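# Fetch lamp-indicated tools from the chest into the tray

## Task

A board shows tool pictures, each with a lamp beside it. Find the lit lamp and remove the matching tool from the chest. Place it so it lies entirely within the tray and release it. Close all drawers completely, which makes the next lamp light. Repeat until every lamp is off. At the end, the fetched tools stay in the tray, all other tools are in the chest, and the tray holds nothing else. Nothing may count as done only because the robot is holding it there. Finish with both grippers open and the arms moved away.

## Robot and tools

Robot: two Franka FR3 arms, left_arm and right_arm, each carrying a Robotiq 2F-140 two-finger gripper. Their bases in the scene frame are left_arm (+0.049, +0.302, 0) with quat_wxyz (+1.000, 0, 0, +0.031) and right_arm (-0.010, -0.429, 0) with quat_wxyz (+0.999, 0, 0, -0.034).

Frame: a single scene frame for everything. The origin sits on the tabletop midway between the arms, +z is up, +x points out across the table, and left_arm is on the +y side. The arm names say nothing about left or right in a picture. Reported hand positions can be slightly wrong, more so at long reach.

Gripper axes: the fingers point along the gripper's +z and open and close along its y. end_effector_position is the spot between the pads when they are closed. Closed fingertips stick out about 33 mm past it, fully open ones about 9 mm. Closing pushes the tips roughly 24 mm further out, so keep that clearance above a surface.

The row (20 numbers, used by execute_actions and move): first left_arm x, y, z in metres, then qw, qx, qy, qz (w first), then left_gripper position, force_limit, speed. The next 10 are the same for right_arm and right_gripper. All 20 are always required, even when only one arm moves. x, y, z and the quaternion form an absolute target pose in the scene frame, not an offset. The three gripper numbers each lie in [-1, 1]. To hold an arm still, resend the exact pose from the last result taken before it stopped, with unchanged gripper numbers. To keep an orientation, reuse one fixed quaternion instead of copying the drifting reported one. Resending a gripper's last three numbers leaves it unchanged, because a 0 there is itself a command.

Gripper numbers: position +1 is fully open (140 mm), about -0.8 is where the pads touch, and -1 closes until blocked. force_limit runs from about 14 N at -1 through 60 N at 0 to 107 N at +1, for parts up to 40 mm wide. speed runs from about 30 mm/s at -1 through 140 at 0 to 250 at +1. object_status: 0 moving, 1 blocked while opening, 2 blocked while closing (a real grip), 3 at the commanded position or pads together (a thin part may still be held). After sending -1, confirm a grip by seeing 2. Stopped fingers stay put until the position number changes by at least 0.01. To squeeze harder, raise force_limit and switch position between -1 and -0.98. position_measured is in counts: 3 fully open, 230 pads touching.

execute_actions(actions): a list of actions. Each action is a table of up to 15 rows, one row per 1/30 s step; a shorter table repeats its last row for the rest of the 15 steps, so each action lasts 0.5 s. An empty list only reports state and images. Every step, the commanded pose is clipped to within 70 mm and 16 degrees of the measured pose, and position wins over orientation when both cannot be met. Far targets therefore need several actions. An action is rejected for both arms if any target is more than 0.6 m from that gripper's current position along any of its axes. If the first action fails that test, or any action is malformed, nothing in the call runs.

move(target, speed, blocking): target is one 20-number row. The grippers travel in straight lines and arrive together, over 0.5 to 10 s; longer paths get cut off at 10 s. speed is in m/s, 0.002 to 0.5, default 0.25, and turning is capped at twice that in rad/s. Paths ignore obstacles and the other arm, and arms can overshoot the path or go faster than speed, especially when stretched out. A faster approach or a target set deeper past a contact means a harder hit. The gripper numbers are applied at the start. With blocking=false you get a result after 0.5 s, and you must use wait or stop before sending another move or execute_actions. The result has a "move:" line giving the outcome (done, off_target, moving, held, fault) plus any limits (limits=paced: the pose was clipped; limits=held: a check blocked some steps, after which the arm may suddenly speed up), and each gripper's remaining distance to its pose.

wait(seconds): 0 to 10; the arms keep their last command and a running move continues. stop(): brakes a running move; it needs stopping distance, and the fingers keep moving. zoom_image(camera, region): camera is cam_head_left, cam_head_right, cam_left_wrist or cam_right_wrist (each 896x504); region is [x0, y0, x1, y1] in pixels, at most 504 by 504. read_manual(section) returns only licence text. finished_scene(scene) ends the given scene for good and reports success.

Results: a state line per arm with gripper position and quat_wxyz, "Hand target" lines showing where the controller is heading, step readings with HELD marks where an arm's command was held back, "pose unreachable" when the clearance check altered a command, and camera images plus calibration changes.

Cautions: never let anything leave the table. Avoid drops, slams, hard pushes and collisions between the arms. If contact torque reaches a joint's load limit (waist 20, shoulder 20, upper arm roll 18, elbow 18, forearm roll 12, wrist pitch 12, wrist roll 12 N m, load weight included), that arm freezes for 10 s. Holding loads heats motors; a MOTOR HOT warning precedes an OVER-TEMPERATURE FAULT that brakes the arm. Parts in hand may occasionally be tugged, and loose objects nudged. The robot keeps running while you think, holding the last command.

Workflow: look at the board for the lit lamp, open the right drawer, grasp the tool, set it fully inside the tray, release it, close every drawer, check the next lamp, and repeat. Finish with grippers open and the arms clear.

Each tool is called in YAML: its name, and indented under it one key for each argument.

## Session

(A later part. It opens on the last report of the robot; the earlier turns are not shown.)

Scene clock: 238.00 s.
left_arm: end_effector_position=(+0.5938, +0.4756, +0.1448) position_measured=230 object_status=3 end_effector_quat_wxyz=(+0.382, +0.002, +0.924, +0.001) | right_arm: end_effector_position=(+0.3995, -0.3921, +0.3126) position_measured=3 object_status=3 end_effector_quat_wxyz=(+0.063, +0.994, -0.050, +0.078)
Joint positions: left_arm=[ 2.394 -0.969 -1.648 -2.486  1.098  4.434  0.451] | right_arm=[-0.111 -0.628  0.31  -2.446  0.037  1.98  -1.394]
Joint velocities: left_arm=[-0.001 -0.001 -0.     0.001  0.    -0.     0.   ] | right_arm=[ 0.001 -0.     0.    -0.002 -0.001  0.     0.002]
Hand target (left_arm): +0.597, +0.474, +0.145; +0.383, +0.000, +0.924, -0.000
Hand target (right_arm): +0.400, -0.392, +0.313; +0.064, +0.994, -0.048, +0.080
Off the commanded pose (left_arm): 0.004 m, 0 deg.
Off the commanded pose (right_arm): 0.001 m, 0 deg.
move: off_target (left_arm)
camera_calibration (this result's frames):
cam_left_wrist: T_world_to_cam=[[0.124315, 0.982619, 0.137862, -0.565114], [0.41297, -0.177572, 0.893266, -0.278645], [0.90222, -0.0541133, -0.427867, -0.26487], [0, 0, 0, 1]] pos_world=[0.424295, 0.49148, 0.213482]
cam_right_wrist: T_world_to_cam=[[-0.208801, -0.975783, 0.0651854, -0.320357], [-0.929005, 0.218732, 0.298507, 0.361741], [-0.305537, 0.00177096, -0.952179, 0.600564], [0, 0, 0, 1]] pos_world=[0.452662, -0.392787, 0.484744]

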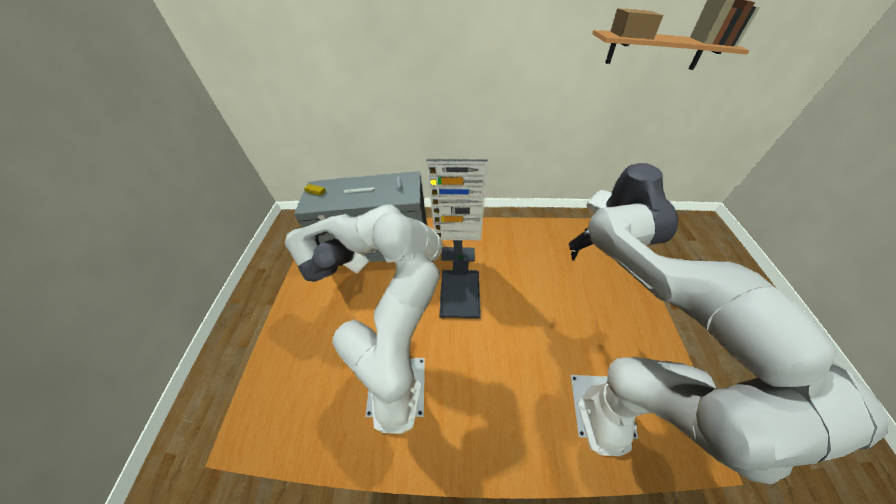

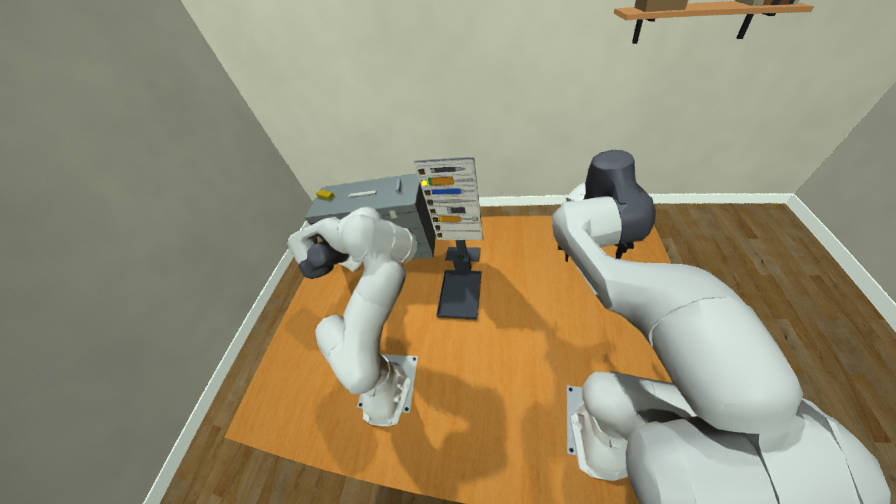

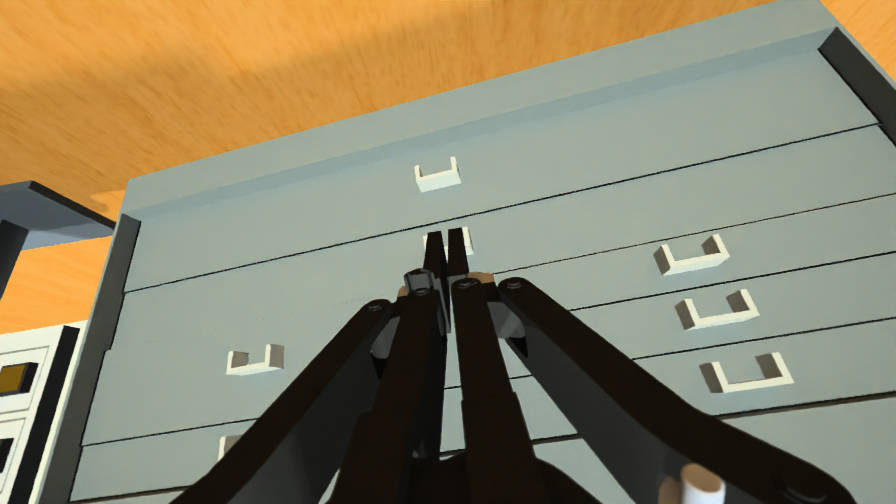

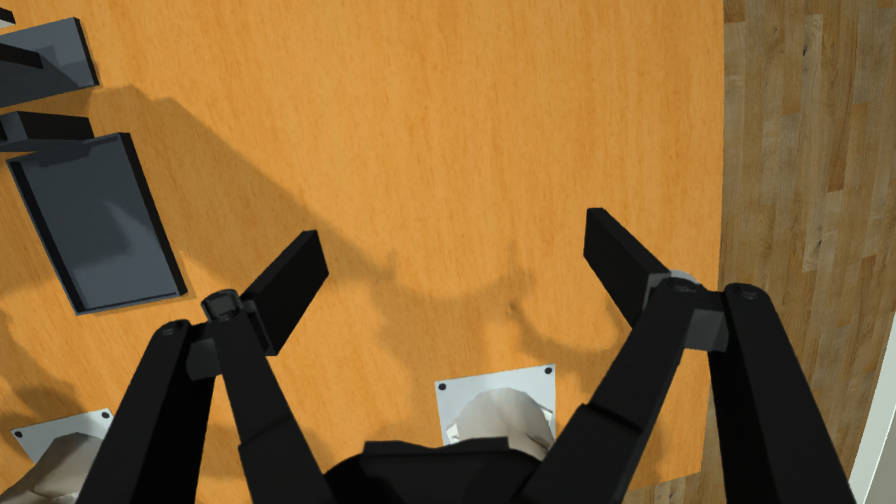

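Missed; go lower.

move:
  target: [0.597,0.474,0.145,0.383,0,0.924,0,0.3,0.5,0,0.4,-0.392,0.313,0.064,0.994,-0.048,0.08,1,0,0]

move:
  target: [0.6,0.474,0.13,0.383,0,0.924,0,0.3,0.5,0,0.4,-0.392,0.313,0.064,0.994,-0.048,0.08,1,0,0]
  speed: 0.05

move:
  target: [0.6,0.474,0.13,0.383,0,0.924,0,-1,0.5,0,0.4,-0.392,0.313,0.064,0.994,-0.048,0.08,1,0,0]

move:
  target: [0.45,0.464,0.13,0.383,0,0.924,0,-1,0.5,0,0.4,-0.392,0.313,0.064,0.994,-0.048,0.08,1,0,0]
  speed: 0.1

Scene clock: 239.00 s.
left_arm: end_effector_position=(+0.5948, +0.4750, +0.1447) position_measured=91 object_status=0 end_effector_quat_wxyz=(+0.382, +0.002, +0.924, +0.001) | right_arm: end_effector_position=(+0.3995, -0.3921, +0.3126) position_measured=3 object_status=3 end_effector_quat_wxyz=(+0.063, +0.994, -0.050, +0.078)
Joint positions: left_arm=[ 2.394 -0.969 -1.649 -2.484  1.098  4.433  0.45 ] | right_arm=[-0.111 -0.628  0.31  -2.446  0.037  1.98  -1.394]
Joint velocities: left_arm=[ 0.001  0.001 -0.001  0.    -0.001 -0.002 -0.002] | right_arm=[-0.     0.001 -0.001  0.    -0.002  0.     0.   ]
Hand target (left_arm): +0.597, +0.474, +0.145; +0.383, +0.000, +0.924, -0.000
Hand target (right_arm): +0.400, -0.392, +0.313; +0.064, +0.994, -0.048, +0.080
Off the commanded pose (left_arm): 0.002 m, 0 deg.
Off the commanded pose (right_arm): 0.001 m, 0 deg.
move: done
camera_calibration (this result's frames):
cam_left_wrist: T_world_to_cam=[[0.125483, 0.982505, 0.137615, -0.565232], [0.412722, -0.177836, 0.893328, -0.278795], [0.902172, -0.0553009, -0.427817, -0.26526], [0, 0, 0, 1]] pos_world=[0.425302, 0.491094, 0.213356]
cam_right_wrist: T_world_to_cam=[[-0.208793, -0.975785, 0.0651887, -0.32036], [-0.929006, 0.218726, 0.298506, 0.361739], [-0.305536, 0.00176542, -0.952179, 0.600561], [0, 0, 0, 1]] pos_world=[0.452662, -0.392784, 0.484744]

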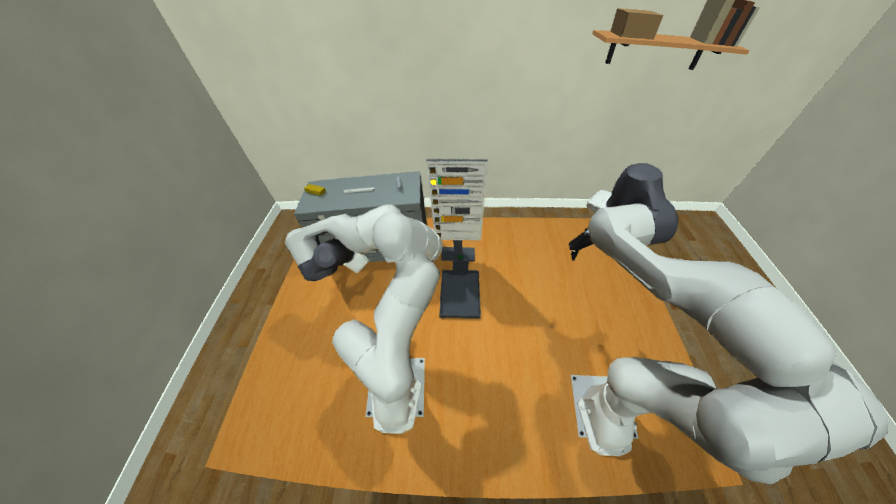

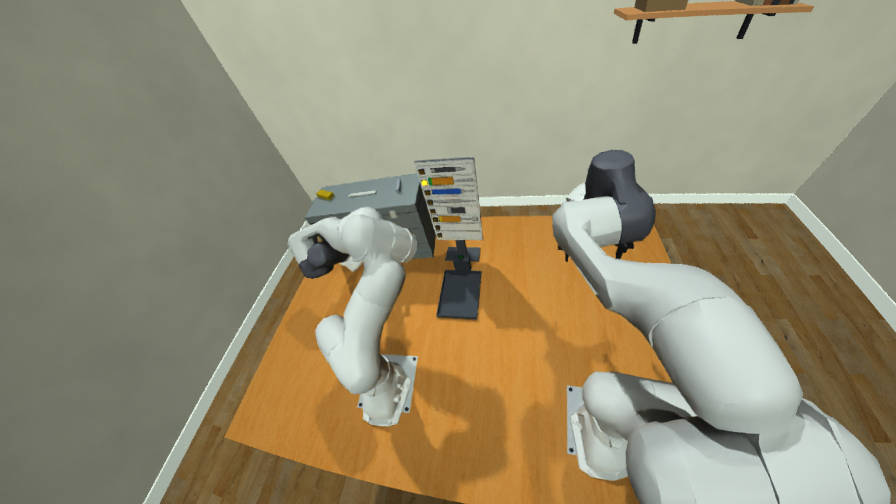

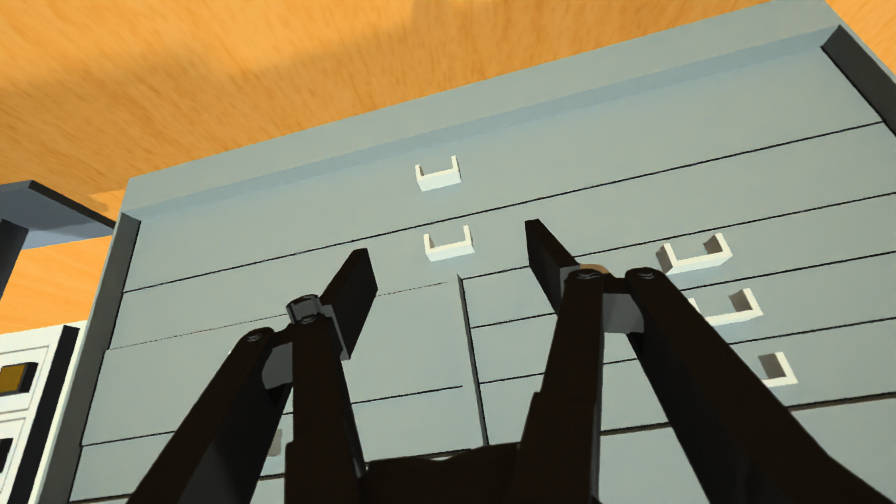

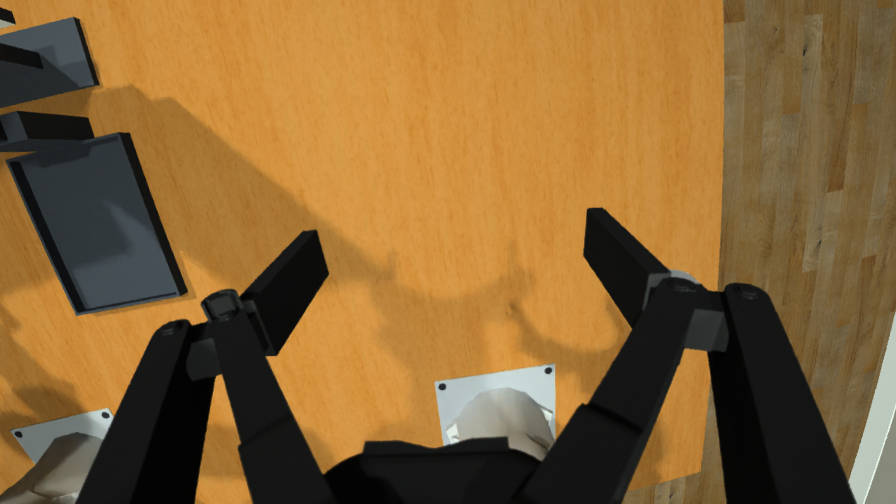

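Scene clock: 239.73 s.
left_arm: end_effector_position=(+0.5978, +0.4727, +0.1294) position_measured=91 object_status=3 end_effector_quat_wxyz=(+0.381, -0.003, +0.925, -0.003) | right_arm: end_effector_position=(+0.3995, -0.3921, +0.3126) position_measured=3 object_status=3 end_effector_quat_wxyz=(+0.063, +0.994, -0.050, +0.078)
Joint positions: left_arm=[ 2.413 -0.986 -1.696 -2.482  1.058  4.433  0.456] | right_arm=[-0.111 -0.628  0.31  -2.446  0.037  1.98  -1.394]
Joint velocities: left_arm=[ 0.001 -0.007 -0.002  0.001 -0.005  0.001  0.002] | right_arm=[ 0.     0.001  0.001 -0.001 -0.    -0.    -0.001]
Hand target (left_arm): +0.600, +0.474, +0.130; +0.383, -0.000, +0.924, +0.000
Hand target (right_arm): +0.400, -0.392, +0.313; +0.064, +0.994, -0.048, +0.080
Off the commanded pose (left_arm): 0.003 m, 1 deg.
Off the commanded pose (right_arm): 0.001 m, 0 deg.
move: done
camera_calibration (this result's frames):
cam_left_wrist: T_world_to_cam=[[0.119268, 0.984699, 0.127057, -0.557202], [0.415983, -0.165756, 0.894138, -0.274533], [0.901517, -0.053789, -0.429388, -0.274724], [0, 0, 0, 1]] pos_world=[0.428326, 0.488393, 0.198303]
cam_right_wrist: T_world_to_cam=[[-0.208793, -0.975785, 0.0651886, -0.32036], [-0.929007, 0.218726, 0.298506, 0.361739], [-0.305536, 0.00176541, -0.952179, 0.600561], [0, 0, 0, 1]] pos_world=[0.452662, -0.392784, 0.484744]

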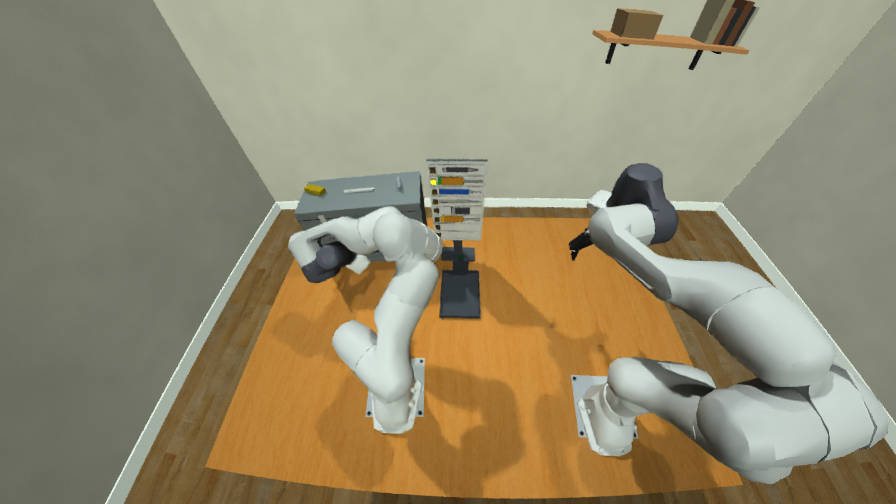

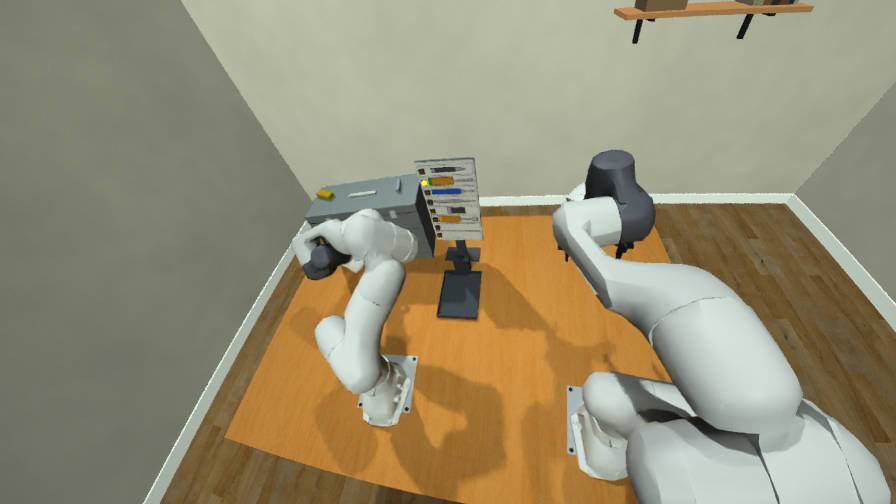

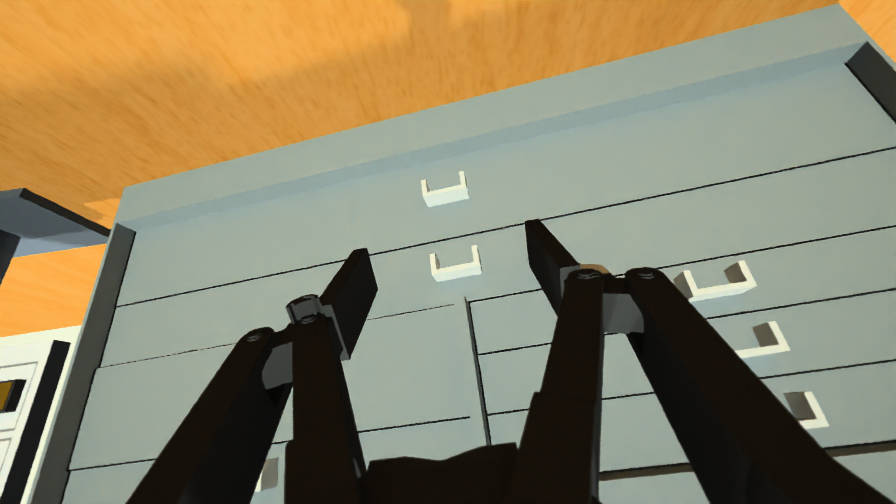

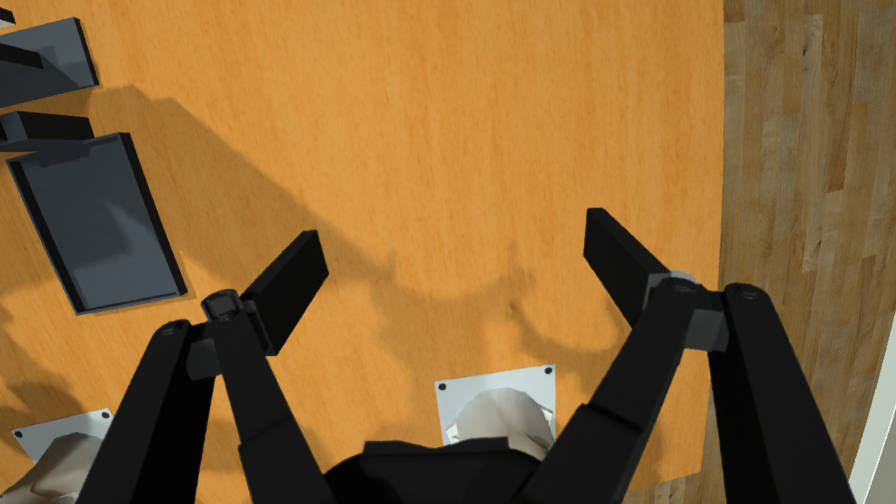

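Scene clock: 240.43 s.
left_arm: end_effector_position=(+0.5954, +0.4758, +0.1278) position_measured=195 object_status=2 end_effector_quat_wxyz=(+0.379, -0.007, +0.925, -0.001) | right_arm: end_effector_position=(+0.3995, -0.3921, +0.3126) position_measured=3 object_status=3 end_effector_quat_wxyz=(+0.063, +0.994, -0.050, +0.078)
Joint positions: left_arm=[ 2.418 -0.986 -1.697 -2.486  1.059  4.431  0.456] | right_arm=[-0.111 -0.628  0.31  -2.446  0.037  1.98  -1.394]
Joint velocities: left_arm=[-0.001 -0.001 -0.     0.001 -0.     0.001  0.001] | right_arm=[-0.001 -0.     0.001  0.002  0.    -0.001  0.   ]
Hand target (left_arm): +0.600, +0.474, +0.130; +0.383, +0.000, +0.924, -0.000
Hand target (right_arm): +0.400, -0.392, +0.313; +0.064, +0.994, -0.048, +0.080
Off the commanded pose (left_arm): 0.005 m, 1 deg.
Off the commanded pose (right_arm): 0.001 m, 0 deg.
move: off_target (left_arm)
camera_calibration (this result's frames):
cam_left_wrist: T_world_to_cam=[[0.112003, 0.985645, 0.126331, -0.55581], [0.42045, -0.162196, 0.8927, -0.275721], [0.900376, -0.0468691, -0.432581, -0.275304], [0, 0, 0, 1]] pos_world=[0.426056, 0.490207, 0.197261]
cam_right_wrist: T_world_to_cam=[[-0.208791, -0.975785, 0.0651899, -0.320361], [-0.929007, 0.218724, 0.298506, 0.361738], [-0.305537, 0.0017636, -0.952179, 0.600559], [0, 0, 0, 1]] pos_world=[0.452661, -0.392783, 0.484743]

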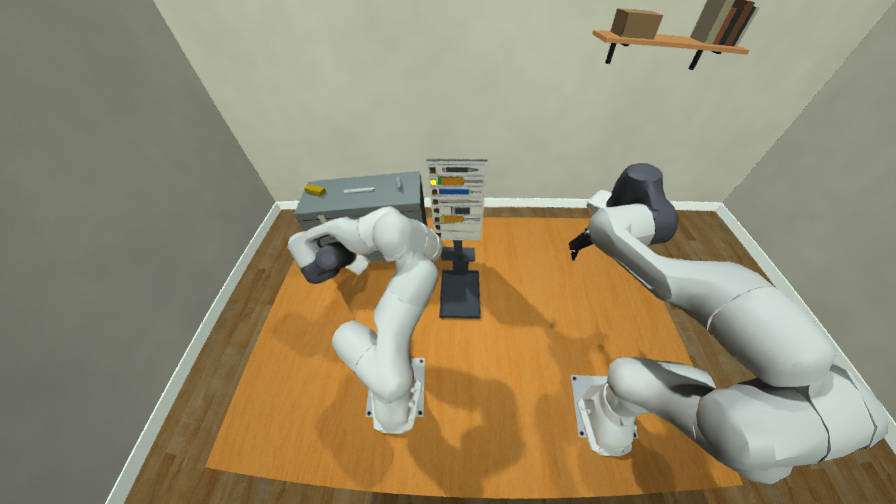

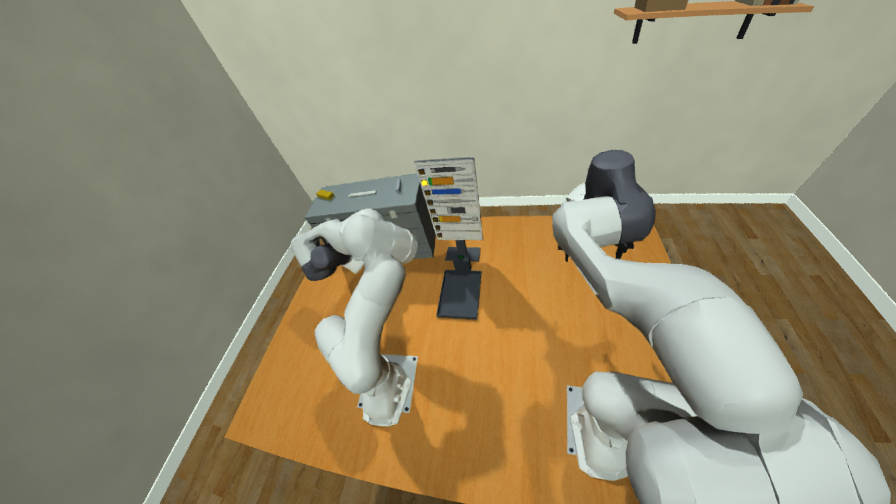

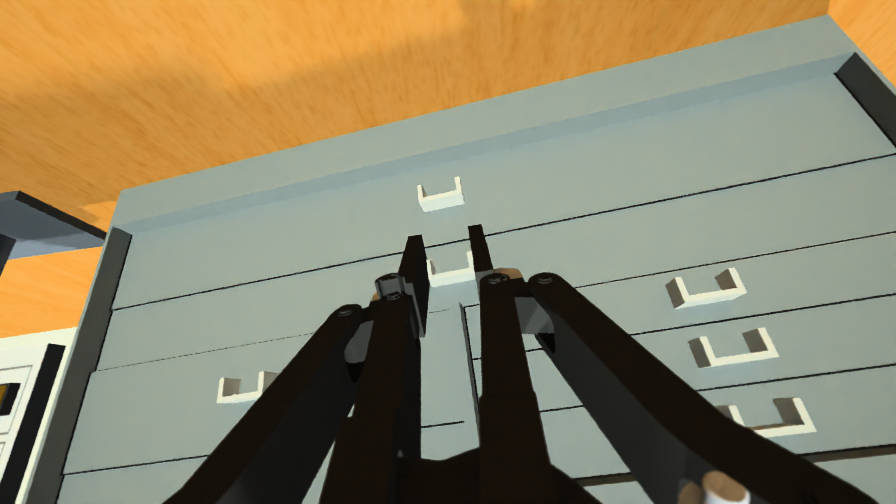

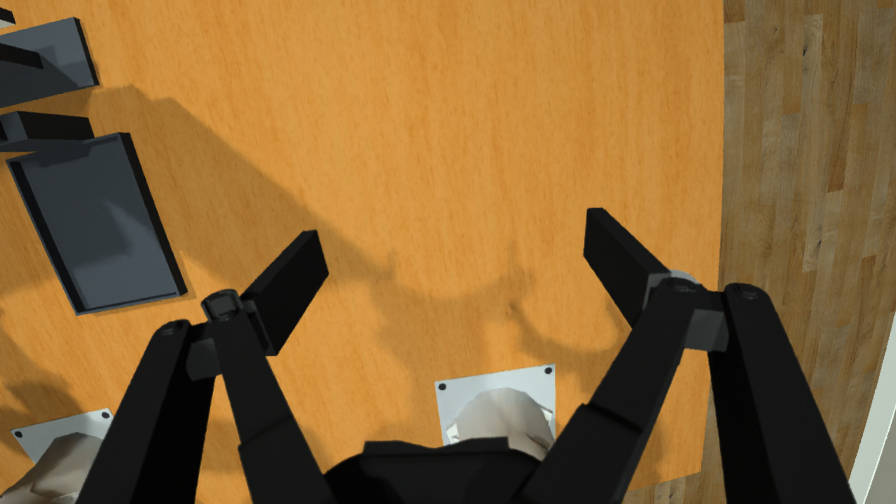

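Scene clock: 242.47 s.
left_arm: end_effector_position=(+0.4519, +0.4636, +0.1303) position_measured=195 object_status=2 end_effector_quat_wxyz=(+0.382, -0.007, +0.924, -0.004) | right_arm: end_effector_position=(+0.3995, -0.3921, +0.3126) position_measured=3 object_status=3 end_effector_quat_wxyz=(+0.063, +0.994, -0.050, +0.078)
Joint positions: left_arm=[ 2.424 -0.803 -1.565 -2.913  1.159  4.53   0.889] | right_arm=[-0.111 -0.628  0.31  -2.446  0.037  1.98  -1.394]
Joint velocities: left_arm=[ 0.007  0.008 -0.003 -0.003 -0.    -0.     0.039] | right_arm=[ 0.     0.     0.001 -0.     0.    -0.    -0.001]
Hand target (left_arm): +0.451, +0.466, +0.132; +0.385, -0.001, +0.923, +0.001
Hand target (right_arm): +0.400, -0.392, +0.313; +0.064, +0.994, -0.048, +0.080
Off the commanded pose (left_arm): 0.002 m, 1 deg.
Off the commanded pose (right_arm): 0.001 m, 0 deg.
joint sent to its limit (left arm) — the command would take joint 6 (wrist pitch) past its upper limit, so that joint was sent only as far as its limit.
move: done
camera_calibration (this result's frames):
cam_left_wrist: T_world_to_cam=[[0.111345, 0.986244, 0.122165, -0.527429], [0.413657, -0.157769, 0.896659, -0.219117], [0.903598, -0.0493042, -0.425534, -0.146824], [0, 0, 0, 1]] pos_world=[0.282036, 0.478365, 0.198428]
cam_right_wrist: T_world_to_cam=[[-0.208785, -0.975786, 0.0651927, -0.320363], [-0.929008, 0.21872, 0.298506, 0.361736], [-0.305537, 0.00175921, -0.952179, 0.600557], [0, 0, 0, 1]] pos_world=[0.452661, -0.392781, 0.484742]

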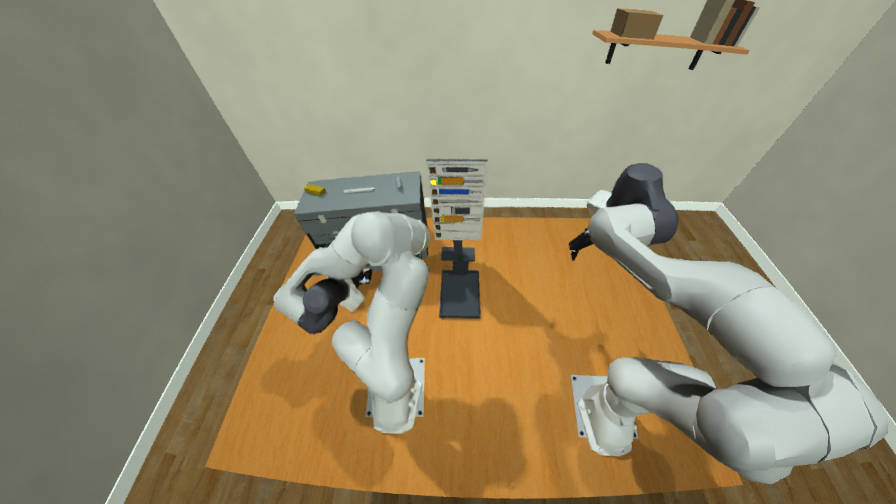

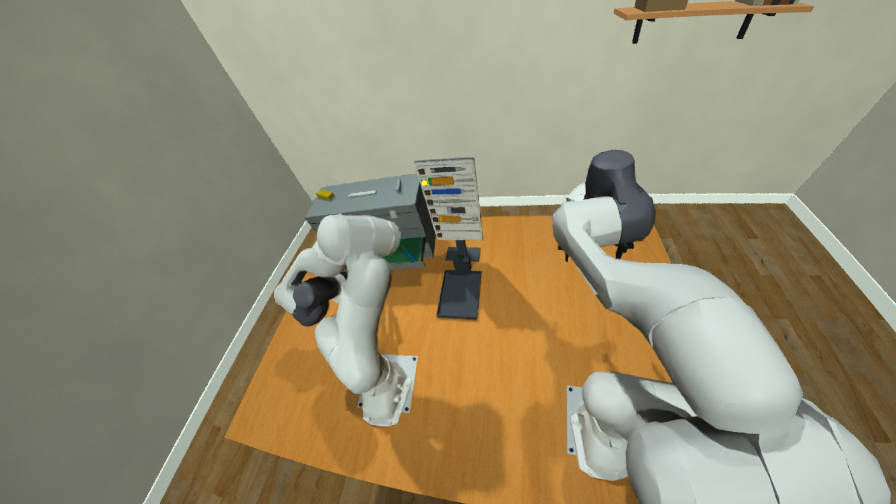

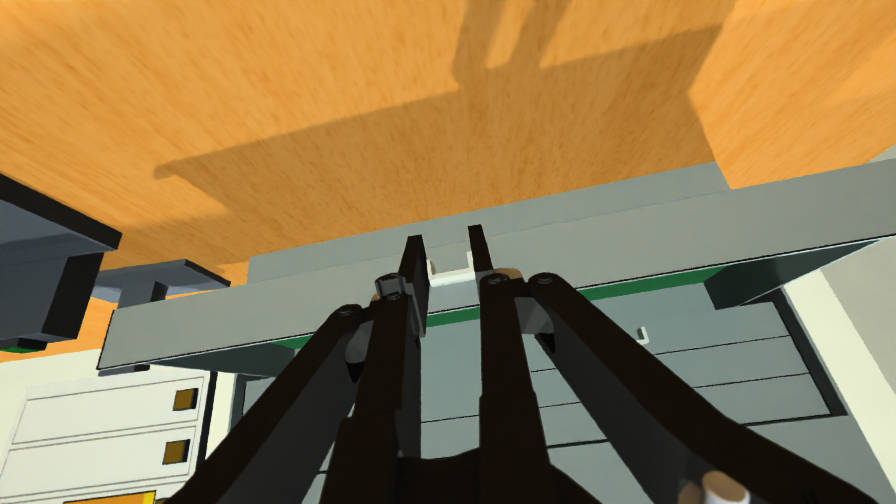

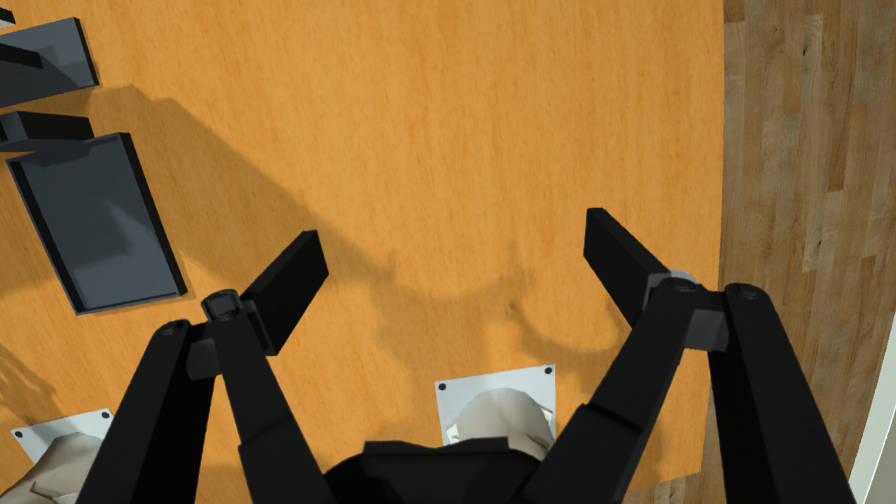

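move:
  target: [0.45,0.464,0.13,0.383,0,0.924,0,0.3,0.5,0,0.4,-0.392,0.313,0.064,0.994,-0.048,0.08,1,0,0]

move:
  target: [0.5,0.47,0.3,0.2,0,0.98,0,0.3,0.5,0,0.4,-0.392,0.313,0.064,0.994,-0.048,0.08,1,0,0]
  speed: 0.15

Scene clock: 243.27 s.
left_arm: end_effector_position=(+0.4506, +0.4637, +0.1297) position_measured=91 object_status=3 end_effector_quat_wxyz=(+0.382, -0.003, +0.924, -0.002) | right_arm: end_effector_position=(+0.3995, -0.3921, +0.3126) position_measured=3 object_status=3 end_effector_quat_wxyz=(+0.063, +0.994, -0.050, +0.078)
Joint positions: left_arm=[ 2.426 -0.802 -1.565 -2.916  1.16   4.53   0.903] | right_arm=[-0.111 -0.628  0.31  -2.446  0.037  1.98  -1.394]
Joint velocities: left_arm=[ 0.002  0.     0.    -0.001  0.001  0.     0.016] | right_arm=[-0.001  0.     0.002  0.001  0.001  0.     0.   ]
Hand target (left_arm): +0.450, +0.464, +0.130; +0.383, -0.000, +0.924, +0.000
Hand target (right_arm): +0.400, -0.392, +0.313; +0.064, +0.994, -0.048, +0.080
Off the commanded pose (left_arm): 0.001 m, 0 deg.
Off the commanded pose (right_arm): 0.001 m, 0 deg.
joint sent to its limit (left arm) — the command would take joint 6 (wrist pitch) past its upper limit, so that joint was sent only as far as its limit.
move: done
camera_calibration (this result's frames):
cam_left_wrist: T_world_to_cam=[[0.118264, 0.984455, 0.129851, -0.530628], [0.413383, -0.167709, 0.89498, -0.213088], [0.902845, -0.052166, -0.426791, -0.14408], [0, 0, 0, 1]] pos_world=[0.280923, 0.479127, 0.19812]
cam_right_wrist: T_world_to_cam=[[-0.208782, -0.975787, 0.0651947, -0.320365], [-0.929009, 0.218717, 0.298506, 0.361735], [-0.305537, 0.00175628, -0.952179, 0.600555], [0, 0, 0, 1]] pos_world=[0.45266, -0.39278, 0.484741]

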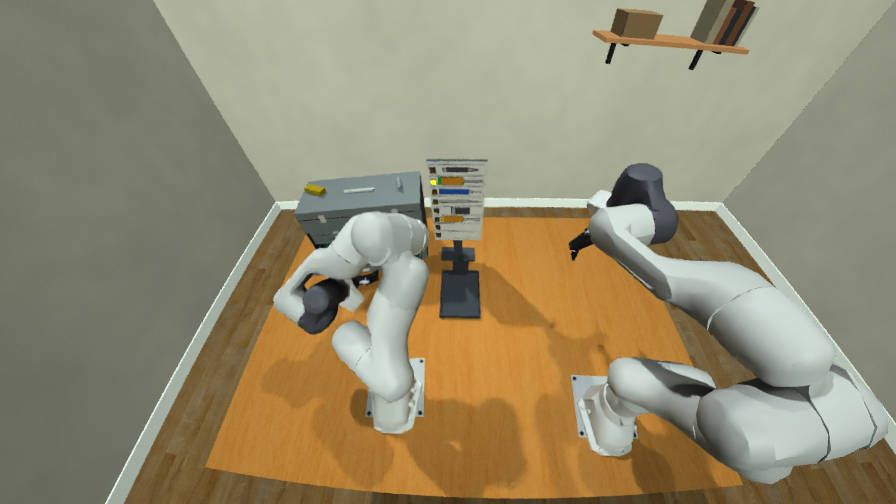

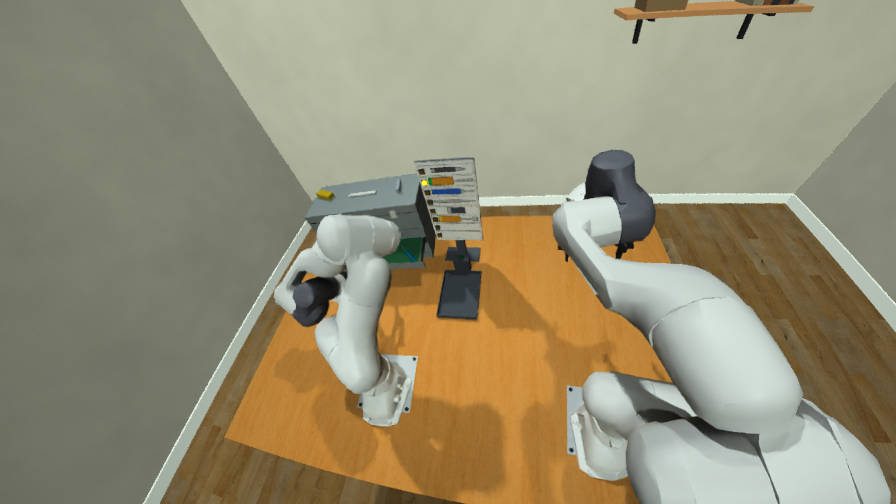

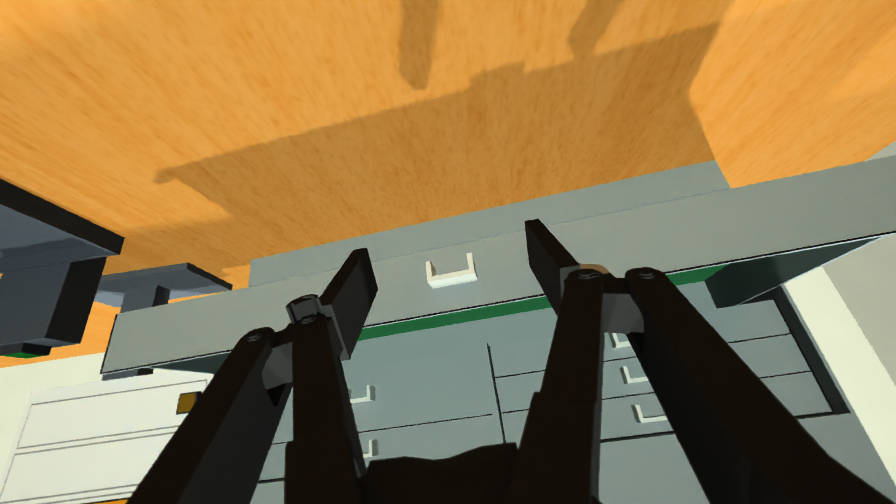

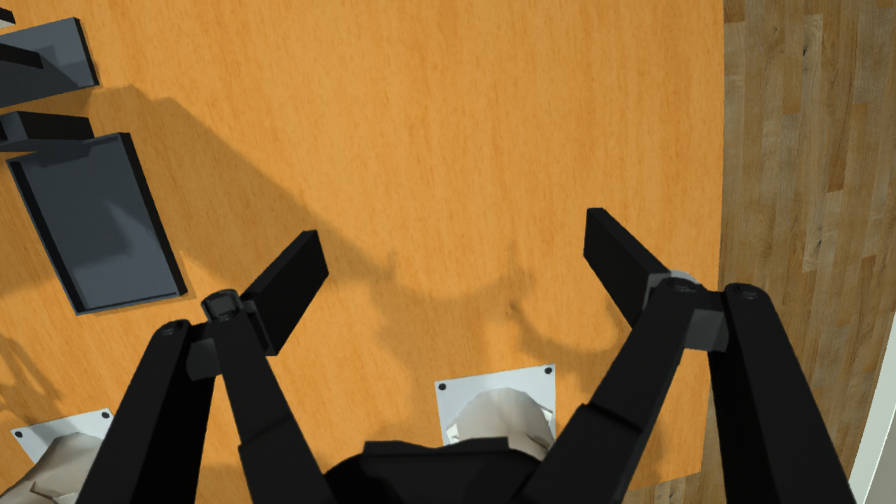

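Scene clock: 245.73 s.
left_arm: end_effector_position=(+0.4994, +0.4677, +0.2980) position_measured=91 object_status=3 end_effector_quat_wxyz=(+0.195, +0.005, +0.981, +0.002) | right_arm: end_effector_position=(+0.3995, -0.3921, +0.3126) position_measured=3 object_status=3 end_effector_quat_wxyz=(+0.063, +0.994, -0.050, +0.078)
Joint positions: left_arm=[ 2.206 -0.813 -1.184 -2.07   2.014  4.53  -0.195] | right_arm=[-0.111 -0.628  0.31  -2.446  0.037  1.98  -1.394]
Joint velocities: left_arm=[-0.002  0.001 -0.001  0.002  0.002 -0.    -0.031] | right_arm=[-0.001 -0.002 -0.002  0.001 -0.001  0.001 -0.001]
Hand target (left_arm): +0.498, +0.468, +0.298; +0.193, -0.002, +0.981, -0.001
Hand target (right_arm): +0.400, -0.392, +0.313; +0.064, +0.994, -0.048, +0.080
Off the commanded pose (left_arm): 0.003 m, 1 deg.
Off the commanded pose (right_arm): 0.001 m, 0 deg.
joint sent to its limit (left arm) — the command would take joint 6 (wrist pitch) past its upper limit, so that joint was sent only as far as its limit.
move: done
camera_calibration (this result's frames):
cam_left_wrist: T_world_to_cam=[[0.172048, 0.981477, 0.0842718, -0.574107], [0.72059, -0.183721, 0.668578, -0.461684], [0.671676, -0.0543019, -0.738852, 0.0933684], [0, 0, 0, 1]] pos_world=[0.368746, 0.483721, 0.426038]
cam_right_wrist: T_world_to_cam=[[-0.208773, -0.975788, 0.0651996, -0.320369], [-0.92901, 0.21871, 0.298506, 0.361732], [-0.305539, 0.00174904, -0.952178, 0.60055], [0, 0, 0, 1]] pos_world=[0.452659, -0.392777, 0.484739]

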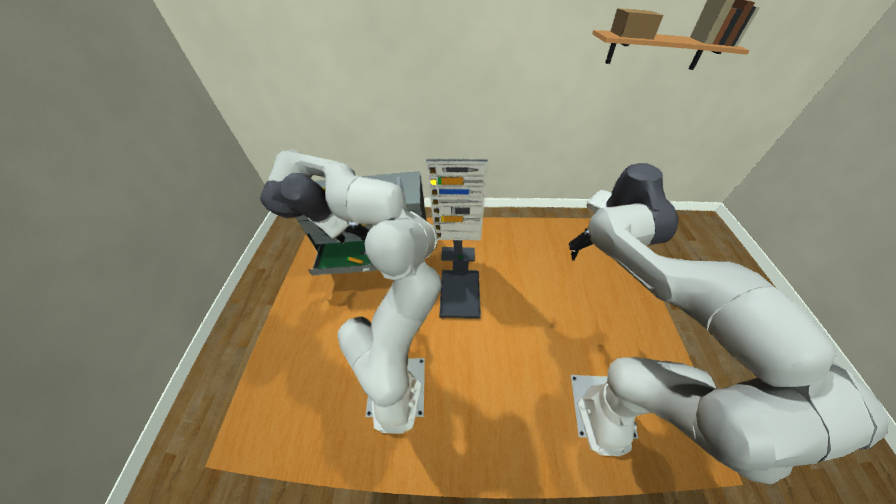

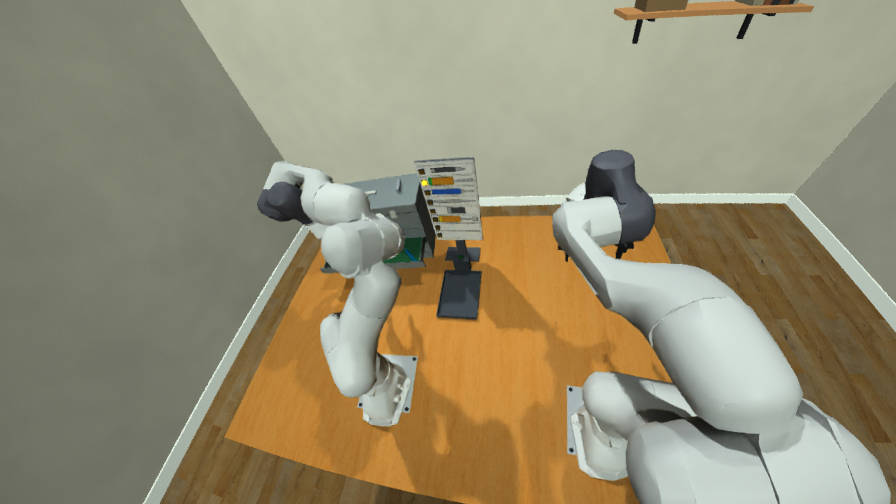

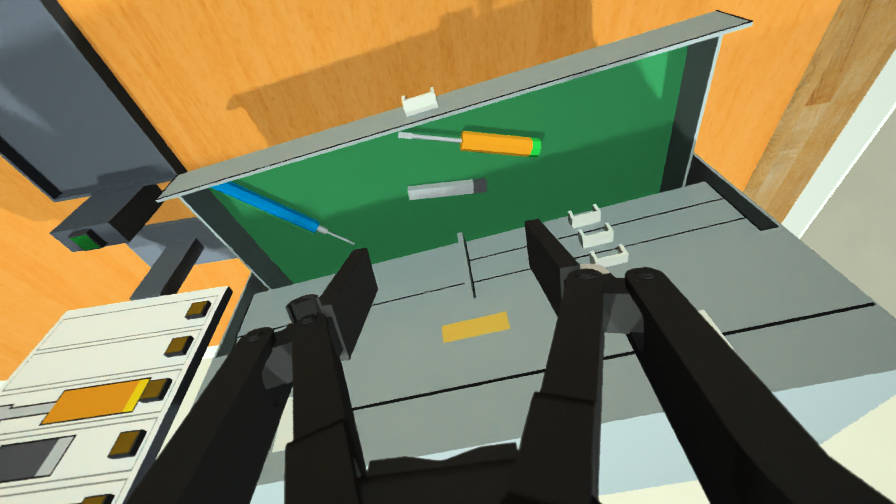

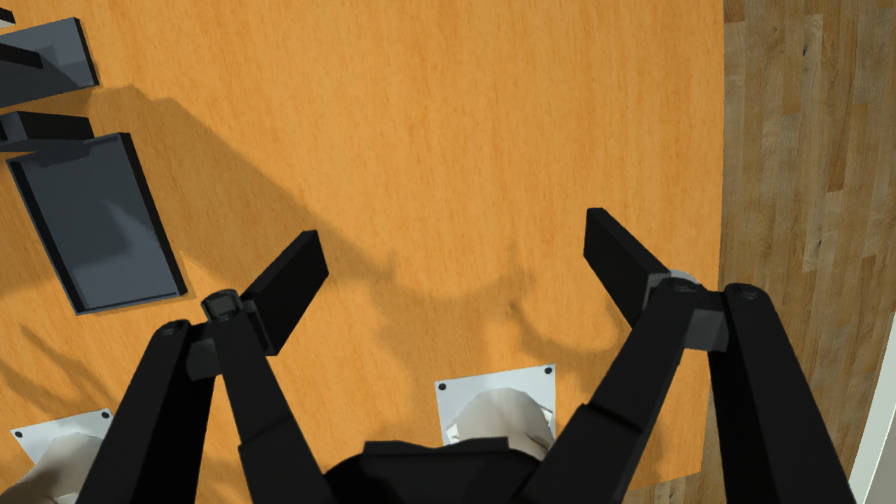

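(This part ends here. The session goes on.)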